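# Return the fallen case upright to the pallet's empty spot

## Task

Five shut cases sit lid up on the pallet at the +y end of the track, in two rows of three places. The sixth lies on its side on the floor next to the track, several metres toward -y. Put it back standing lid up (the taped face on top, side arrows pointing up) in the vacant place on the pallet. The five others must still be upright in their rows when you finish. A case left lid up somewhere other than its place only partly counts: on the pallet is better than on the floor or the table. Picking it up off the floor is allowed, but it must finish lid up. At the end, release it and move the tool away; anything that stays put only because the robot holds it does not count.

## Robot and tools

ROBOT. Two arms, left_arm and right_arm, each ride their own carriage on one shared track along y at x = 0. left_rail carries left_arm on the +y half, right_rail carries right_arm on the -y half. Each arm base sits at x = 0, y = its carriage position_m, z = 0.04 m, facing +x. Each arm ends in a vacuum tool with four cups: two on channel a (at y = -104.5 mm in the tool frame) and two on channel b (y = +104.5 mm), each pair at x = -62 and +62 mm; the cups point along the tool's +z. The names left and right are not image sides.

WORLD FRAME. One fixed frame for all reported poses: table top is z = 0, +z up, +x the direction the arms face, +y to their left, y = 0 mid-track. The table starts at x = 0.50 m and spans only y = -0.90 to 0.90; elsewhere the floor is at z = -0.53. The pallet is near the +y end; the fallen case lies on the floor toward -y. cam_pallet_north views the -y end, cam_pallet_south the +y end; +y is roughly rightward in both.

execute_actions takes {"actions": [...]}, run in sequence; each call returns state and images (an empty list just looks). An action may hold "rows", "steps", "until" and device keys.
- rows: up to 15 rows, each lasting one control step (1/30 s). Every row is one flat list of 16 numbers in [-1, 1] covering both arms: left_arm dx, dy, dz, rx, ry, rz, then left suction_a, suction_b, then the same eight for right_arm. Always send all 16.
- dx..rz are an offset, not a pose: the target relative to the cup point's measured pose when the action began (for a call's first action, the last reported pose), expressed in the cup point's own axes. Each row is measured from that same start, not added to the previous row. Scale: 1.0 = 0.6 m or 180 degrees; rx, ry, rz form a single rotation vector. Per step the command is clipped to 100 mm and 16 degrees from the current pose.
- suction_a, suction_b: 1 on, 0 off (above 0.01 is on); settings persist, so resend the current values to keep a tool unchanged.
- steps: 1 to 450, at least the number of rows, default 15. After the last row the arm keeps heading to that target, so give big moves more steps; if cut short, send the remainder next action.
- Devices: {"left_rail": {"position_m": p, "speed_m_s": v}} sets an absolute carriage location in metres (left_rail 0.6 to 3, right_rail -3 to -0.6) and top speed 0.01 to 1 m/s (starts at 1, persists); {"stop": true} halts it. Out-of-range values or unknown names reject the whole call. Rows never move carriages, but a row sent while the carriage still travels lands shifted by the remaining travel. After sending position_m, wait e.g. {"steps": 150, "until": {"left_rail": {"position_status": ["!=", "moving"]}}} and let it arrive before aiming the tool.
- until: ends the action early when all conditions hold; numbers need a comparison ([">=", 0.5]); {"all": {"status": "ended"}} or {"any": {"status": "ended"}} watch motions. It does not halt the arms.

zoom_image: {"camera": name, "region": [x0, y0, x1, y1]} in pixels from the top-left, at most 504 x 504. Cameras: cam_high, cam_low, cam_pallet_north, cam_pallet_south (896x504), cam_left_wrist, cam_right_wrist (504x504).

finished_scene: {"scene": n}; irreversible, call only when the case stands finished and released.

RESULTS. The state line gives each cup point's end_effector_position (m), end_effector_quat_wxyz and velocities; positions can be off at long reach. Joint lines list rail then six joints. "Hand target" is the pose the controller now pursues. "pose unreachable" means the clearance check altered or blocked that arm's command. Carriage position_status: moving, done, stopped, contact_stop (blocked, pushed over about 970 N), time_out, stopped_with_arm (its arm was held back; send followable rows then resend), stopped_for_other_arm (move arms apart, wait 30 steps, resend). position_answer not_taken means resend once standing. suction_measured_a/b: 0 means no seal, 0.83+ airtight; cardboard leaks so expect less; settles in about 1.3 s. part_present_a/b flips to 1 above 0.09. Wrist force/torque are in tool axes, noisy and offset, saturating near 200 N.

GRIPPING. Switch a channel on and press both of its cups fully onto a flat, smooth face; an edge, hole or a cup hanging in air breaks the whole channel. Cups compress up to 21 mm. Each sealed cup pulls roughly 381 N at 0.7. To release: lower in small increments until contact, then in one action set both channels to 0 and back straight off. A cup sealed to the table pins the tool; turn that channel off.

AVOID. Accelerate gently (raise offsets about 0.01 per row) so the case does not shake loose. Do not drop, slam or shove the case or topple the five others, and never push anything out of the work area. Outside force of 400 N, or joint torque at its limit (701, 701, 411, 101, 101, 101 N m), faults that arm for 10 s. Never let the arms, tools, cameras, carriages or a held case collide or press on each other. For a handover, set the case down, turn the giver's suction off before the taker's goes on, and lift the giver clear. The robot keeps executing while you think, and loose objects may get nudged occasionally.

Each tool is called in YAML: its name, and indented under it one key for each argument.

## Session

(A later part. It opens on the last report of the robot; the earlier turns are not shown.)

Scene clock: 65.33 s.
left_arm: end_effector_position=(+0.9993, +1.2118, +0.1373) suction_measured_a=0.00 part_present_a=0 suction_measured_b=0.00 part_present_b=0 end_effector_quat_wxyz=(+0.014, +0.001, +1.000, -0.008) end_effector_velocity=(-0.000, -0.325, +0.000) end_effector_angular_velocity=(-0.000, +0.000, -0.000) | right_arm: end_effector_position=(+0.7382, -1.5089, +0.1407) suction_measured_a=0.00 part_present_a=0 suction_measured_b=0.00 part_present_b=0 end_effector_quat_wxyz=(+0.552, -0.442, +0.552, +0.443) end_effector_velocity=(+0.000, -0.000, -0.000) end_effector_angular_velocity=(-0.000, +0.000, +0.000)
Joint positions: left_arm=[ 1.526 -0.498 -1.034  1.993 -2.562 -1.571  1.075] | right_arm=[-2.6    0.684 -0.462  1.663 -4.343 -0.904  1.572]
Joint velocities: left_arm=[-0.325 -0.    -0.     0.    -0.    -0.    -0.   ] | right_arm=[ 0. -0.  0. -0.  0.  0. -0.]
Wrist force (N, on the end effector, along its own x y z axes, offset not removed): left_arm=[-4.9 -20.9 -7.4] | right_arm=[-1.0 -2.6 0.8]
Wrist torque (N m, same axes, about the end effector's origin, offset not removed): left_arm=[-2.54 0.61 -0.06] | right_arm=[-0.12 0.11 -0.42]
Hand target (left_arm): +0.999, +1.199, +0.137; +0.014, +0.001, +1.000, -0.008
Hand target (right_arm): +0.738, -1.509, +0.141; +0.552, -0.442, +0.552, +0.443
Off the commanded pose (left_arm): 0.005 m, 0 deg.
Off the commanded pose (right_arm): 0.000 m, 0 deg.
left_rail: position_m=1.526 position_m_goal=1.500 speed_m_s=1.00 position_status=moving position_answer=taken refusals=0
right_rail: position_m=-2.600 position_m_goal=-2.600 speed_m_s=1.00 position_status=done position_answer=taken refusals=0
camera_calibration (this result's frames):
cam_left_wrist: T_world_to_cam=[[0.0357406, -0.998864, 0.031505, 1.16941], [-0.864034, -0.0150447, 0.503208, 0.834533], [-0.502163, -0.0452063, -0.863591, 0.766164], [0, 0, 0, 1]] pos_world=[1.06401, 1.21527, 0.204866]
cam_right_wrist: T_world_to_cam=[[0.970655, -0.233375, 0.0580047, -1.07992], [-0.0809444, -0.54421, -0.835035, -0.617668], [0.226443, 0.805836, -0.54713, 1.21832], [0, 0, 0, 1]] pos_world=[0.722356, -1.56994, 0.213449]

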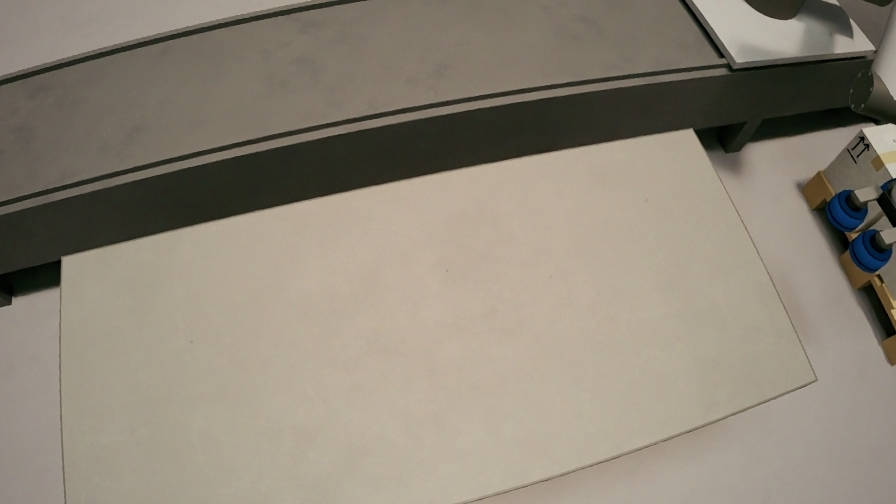

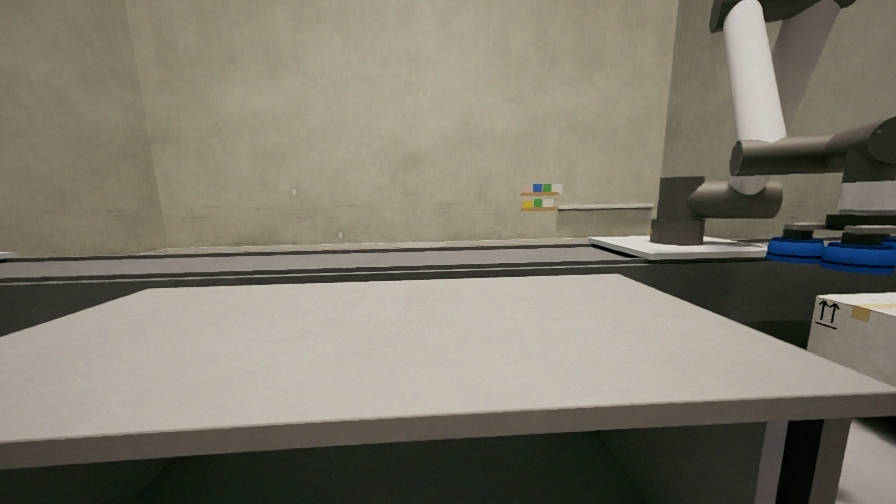

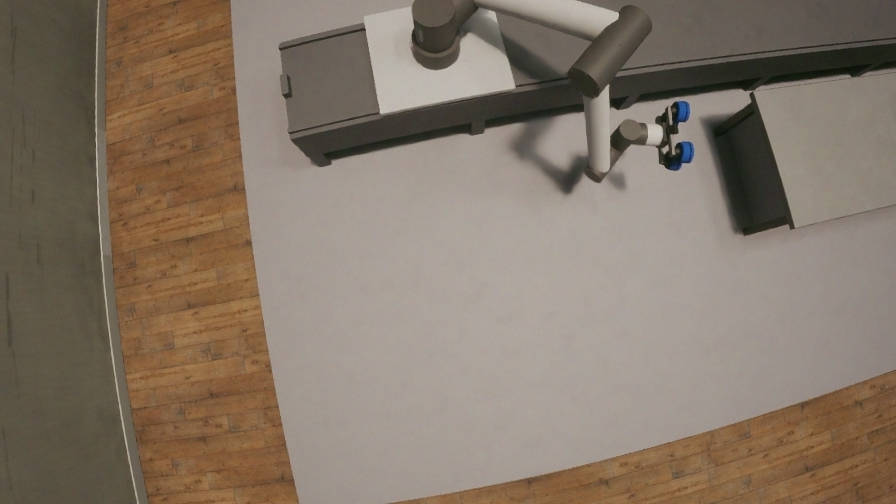

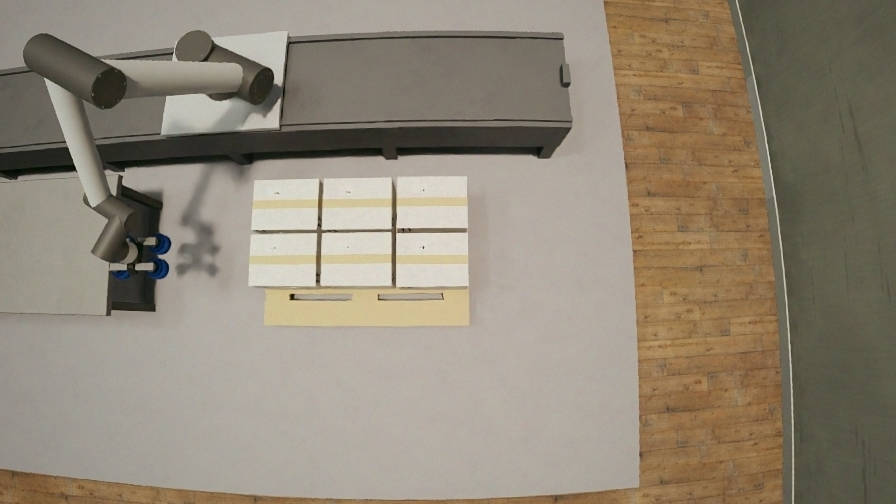

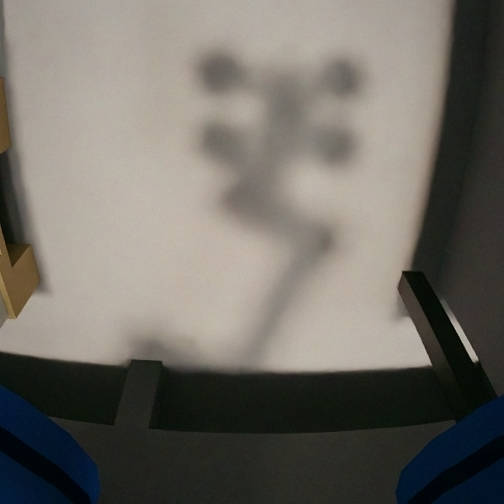

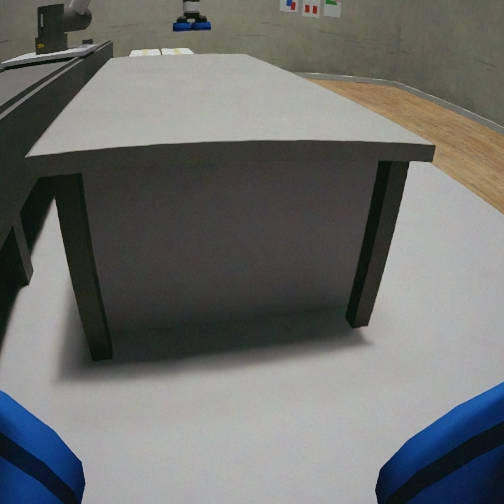

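execute_actions:
  actions:
    - {"rows": [[0,0,-0.17,0,0,0,0,0,0,0,0,0,0,0,0,0]], "steps": 2}

execute_actions:
  actions:
    - {"steps": 1}

Scene clock: 65.67 s.
left_arm: end_effector_position=(+1.0005, +1.1854, +0.1447) suction_measured_a=0.00 part_present_a=0 suction_measured_b=0.00 part_present_b=0 end_effector_quat_wxyz=(+0.015, +0.001, +1.000, -0.008) end_effector_velocity=(+0.030, -0.014, +0.360) end_effector_angular_velocity=(-0.036, -0.067, +0.001) | right_arm: end_effector_position=(+0.7382, -1.5089, +0.1407) suction_measured_a=0.00 part_present_a=0 suction_measured_b=0.00 part_present_b=0 end_effector_quat_wxyz=(+0.552, -0.442, +0.552, +0.443) end_effector_velocity=(-0.000, +0.000, -0.000) end_effector_angular_velocity=(-0.000, +0.000, +0.000)
Joint positions: left_arm=[ 1.5   -0.498 -1.04   1.99  -2.554 -1.571  1.075] | right_arm=[-2.6    0.684 -0.462  1.663 -4.343 -0.904  1.572]
Joint velocities: left_arm=[ 0.     0.002 -0.35  -0.11   0.384 -0.     0.001] | right_arm=[ 0.  0.  0. -0.  0.  0. -0.]
Wrist force (N, on the end effector, along its own x y z axes, offset not removed): left_arm=[4.0 -5.8 23.0] | right_arm=[-1.2 -4.1 1.3]
Wrist torque (N m, same axes, about the end effector's origin, offset not removed): left_arm=[-1.00 -0.69 0.06] | right_arm=[-0.36 0.16 -0.39]
Hand target (left_arm): +0.996, +1.188, +0.233; +0.017, +0.001, +1.000, -0.009
Hand target (right_arm): +0.738, -1.509, +0.141; +0.552, -0.442, +0.552, +0.443
Off the commanded pose (left_arm): 0.095 m, 0 deg; position clipped at the last step of the last action.
Off the commanded pose (right_arm): 0.000 m, 0 deg.
left_rail: position_m=1.500 position_m_goal=1.500 speed_m_s=1.00 position_status=done position_answer=taken refusals=0
right_rail: position_m=-2.600 position_m_goal=-2.600 speed_m_s=1.00 position_status=done position_answer=taken refusals=0
camera_calibration (this result's frames):
cam_left_wrist: T_world_to_cam=[[0.0358088, -0.998828, 0.0325669, 1.1425], [-0.864945, -0.0146525, 0.501653, 0.832105], [-0.500588, -0.0461322, -0.864456, 0.771659], [0, 0, 0, 1]] pos_world=[1.0651, 1.18895, 0.212429]
cam_right_wrist: T_world_to_cam=[[0.970655, -0.233375, 0.0580047, -1.07992], [-0.0809444, -0.54421, -0.835035, -0.617668], [0.226443, 0.805836, -0.54713, 1.21832], [0, 0, 0, 1]] pos_world=[0.722356, -1.56994, 0.213449]

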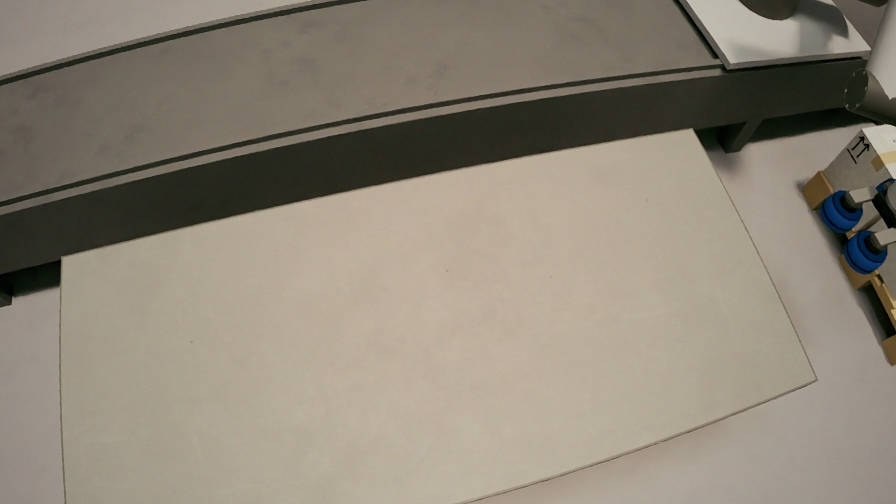

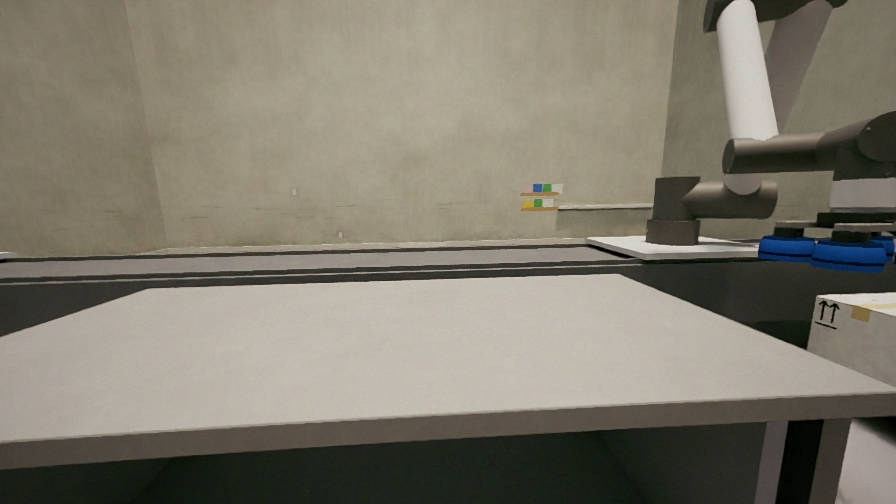

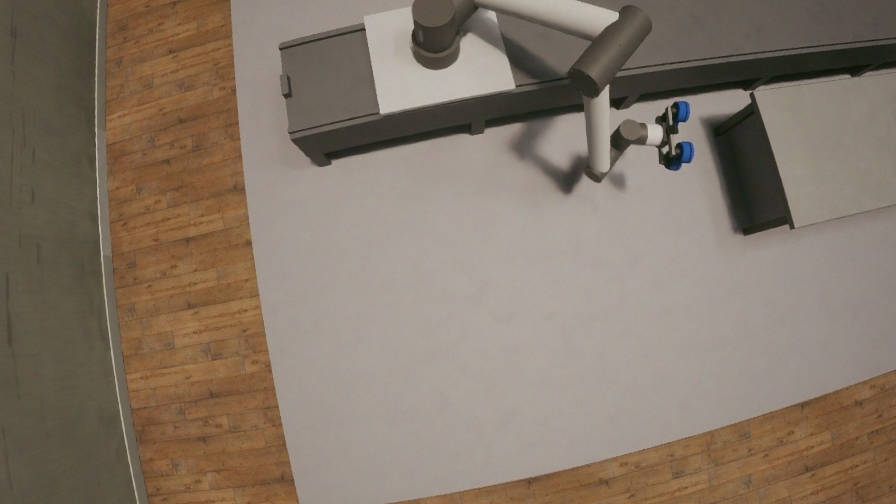

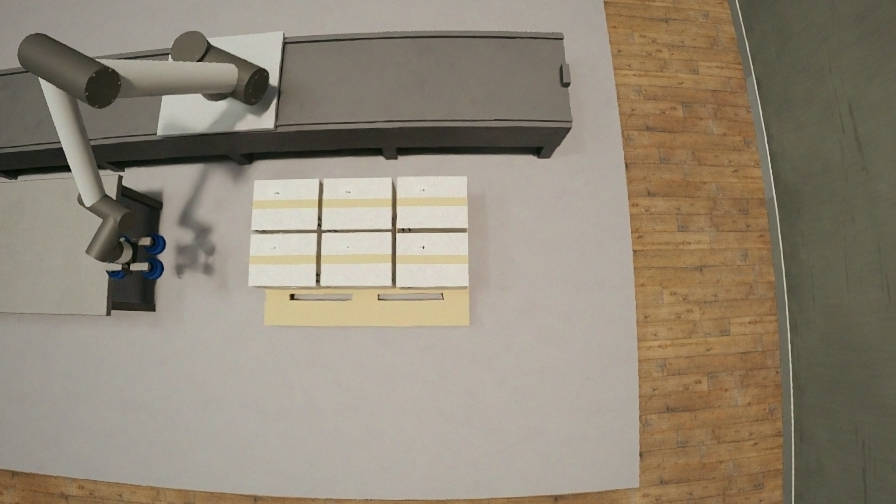

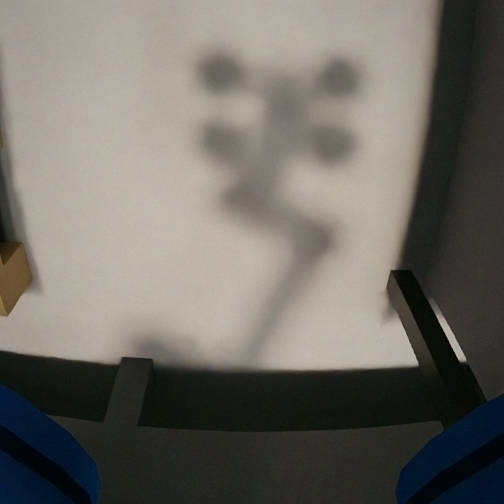

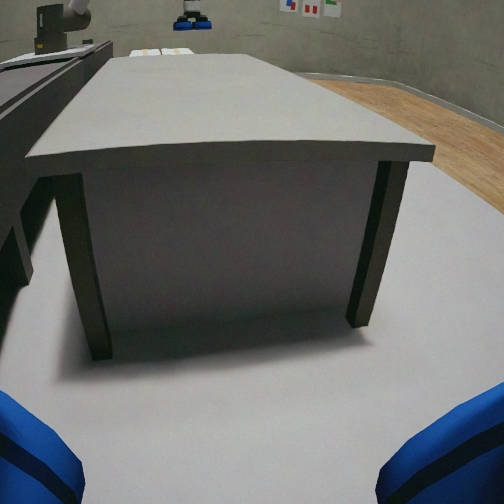

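Scene clock: 65.70 s.
left_arm: end_effector_position=(+1.0010, +1.1852, +0.1606) suction_measured_a=0.00 part_present_a=0 suction_measured_b=0.00 part_present_b=0 end_effector_quat_wxyz=(+0.016, +0.001, +1.000, -0.009) end_effector_velocity=(+0.005, +0.002, +0.531) end_effector_angular_velocity=(-0.034, -0.062, +0.001) | right_arm: end_effector_position=(+0.7382, -1.5089, +0.1407) suction_measured_a=0.00 part_present_a=0 suction_measured_b=0.00 part_present_b=0 end_effector_quat_wxyz=(+0.552, -0.442, +0.552, +0.443) end_effector_velocity=(-0.000, +0.000, +0.000) end_effector_angular_velocity=(+0.000, -0.000, -0.000)
Joint positions: left_arm=[ 1.5   -0.497 -1.056  1.986 -2.536 -1.571  1.076] | right_arm=[-2.6    0.684 -0.462  1.663 -4.343 -0.904  1.572]
Joint velocities: left_arm=[ 0.     0.004 -0.539 -0.126  0.594  0.     0.003] | right_arm=[ 0.  0. -0.  0. -0. -0.  0.]
Wrist force (N, on the end effector, along its own x y z axes, offset not removed): left_arm=[6.0 -0.7 2.3] | right_arm=[-0.6 -3.7 0.9]
Wrist torque (N m, same axes, about the end effector's origin, offset not removed): left_arm=[0.33 -0.95 0.13] | right_arm=[-0.26 0.15 -0.33]
Hand target (left_arm): +0.996, +1.188, +0.235; +0.017, +0.001, +1.000, -0.009
Hand target (right_arm): +0.738, -1.509, +0.141; +0.552, -0.442, +0.552, +0.443
Off the commanded pose (left_arm): 0.079 m, 0 deg.
Off the commanded pose (right_arm): 0.000 m, 0 deg.
left_rail: position_m=1.500 position_m_goal=1.500 speed_m_s=1.00 position_status=done position_answer=taken refusals=0
right_rail: position_m=-2.600 position_m_goal=-2.600 speed_m_s=1.00 position_status=done position_answer=taken refusals=0
camera_calibration (this result's frames):
cam_left_wrist: T_world_to_cam=[[0.0357583, -0.998788, 0.0338096, 1.14159], [-0.866024, -0.0140864, 0.499804, 0.825319], [-0.498723, -0.0471521, -0.865478, 0.785127], [0, 0, 0, 1]] pos_world=[1.06549, 1.18885, 0.228416]
cam_right_wrist: T_world_to_cam=[[0.970655, -0.233375, 0.0580046, -1.07992], [-0.0809446, -0.54421, -0.835035, -0.617668], [0.226443, 0.805836, -0.54713, 1.21832], [0, 0, 0, 1]] pos_world=[0.722356, -1.56994, 0.213448]

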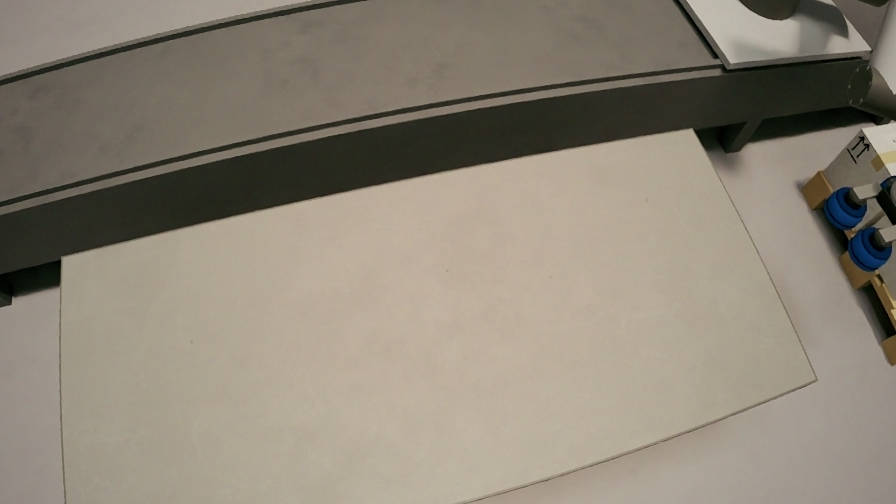

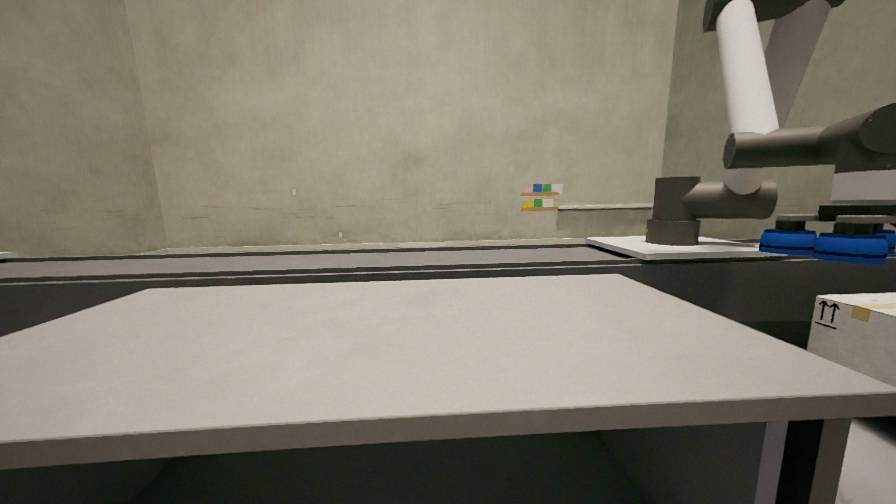

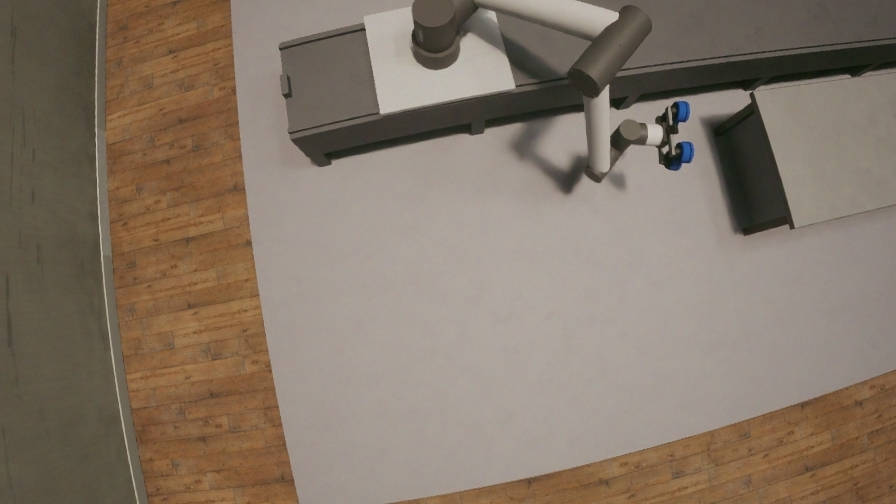

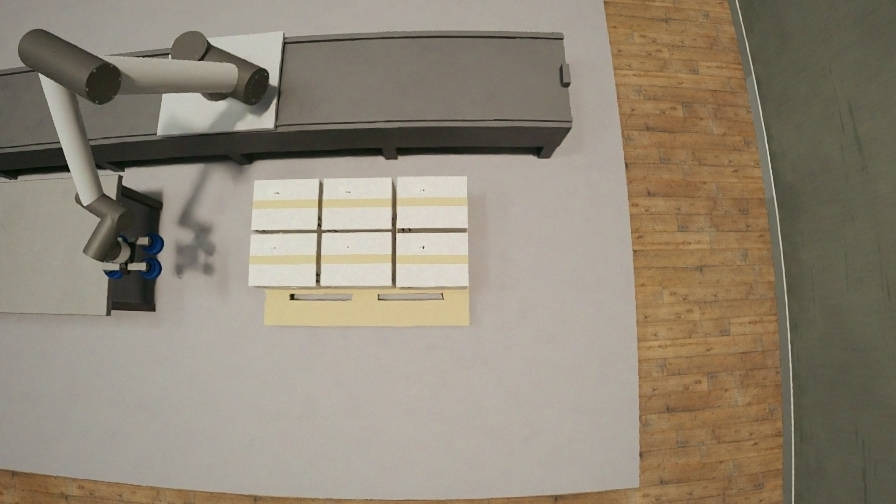

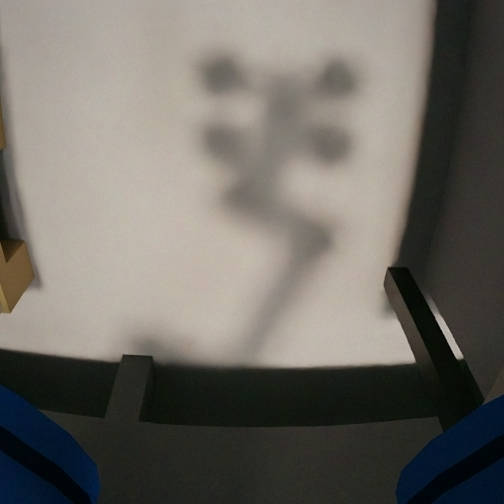

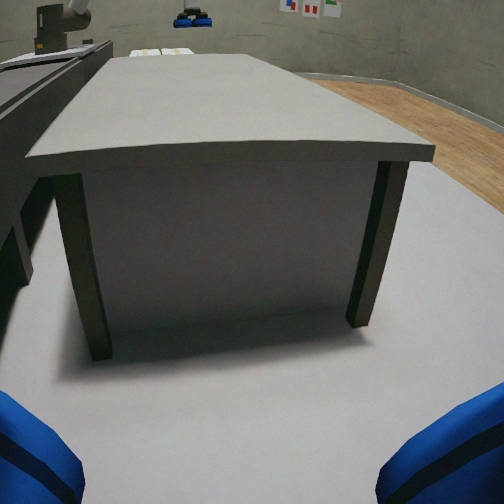

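finished_scene:
  scene: 1

The scene is finished: the task was done.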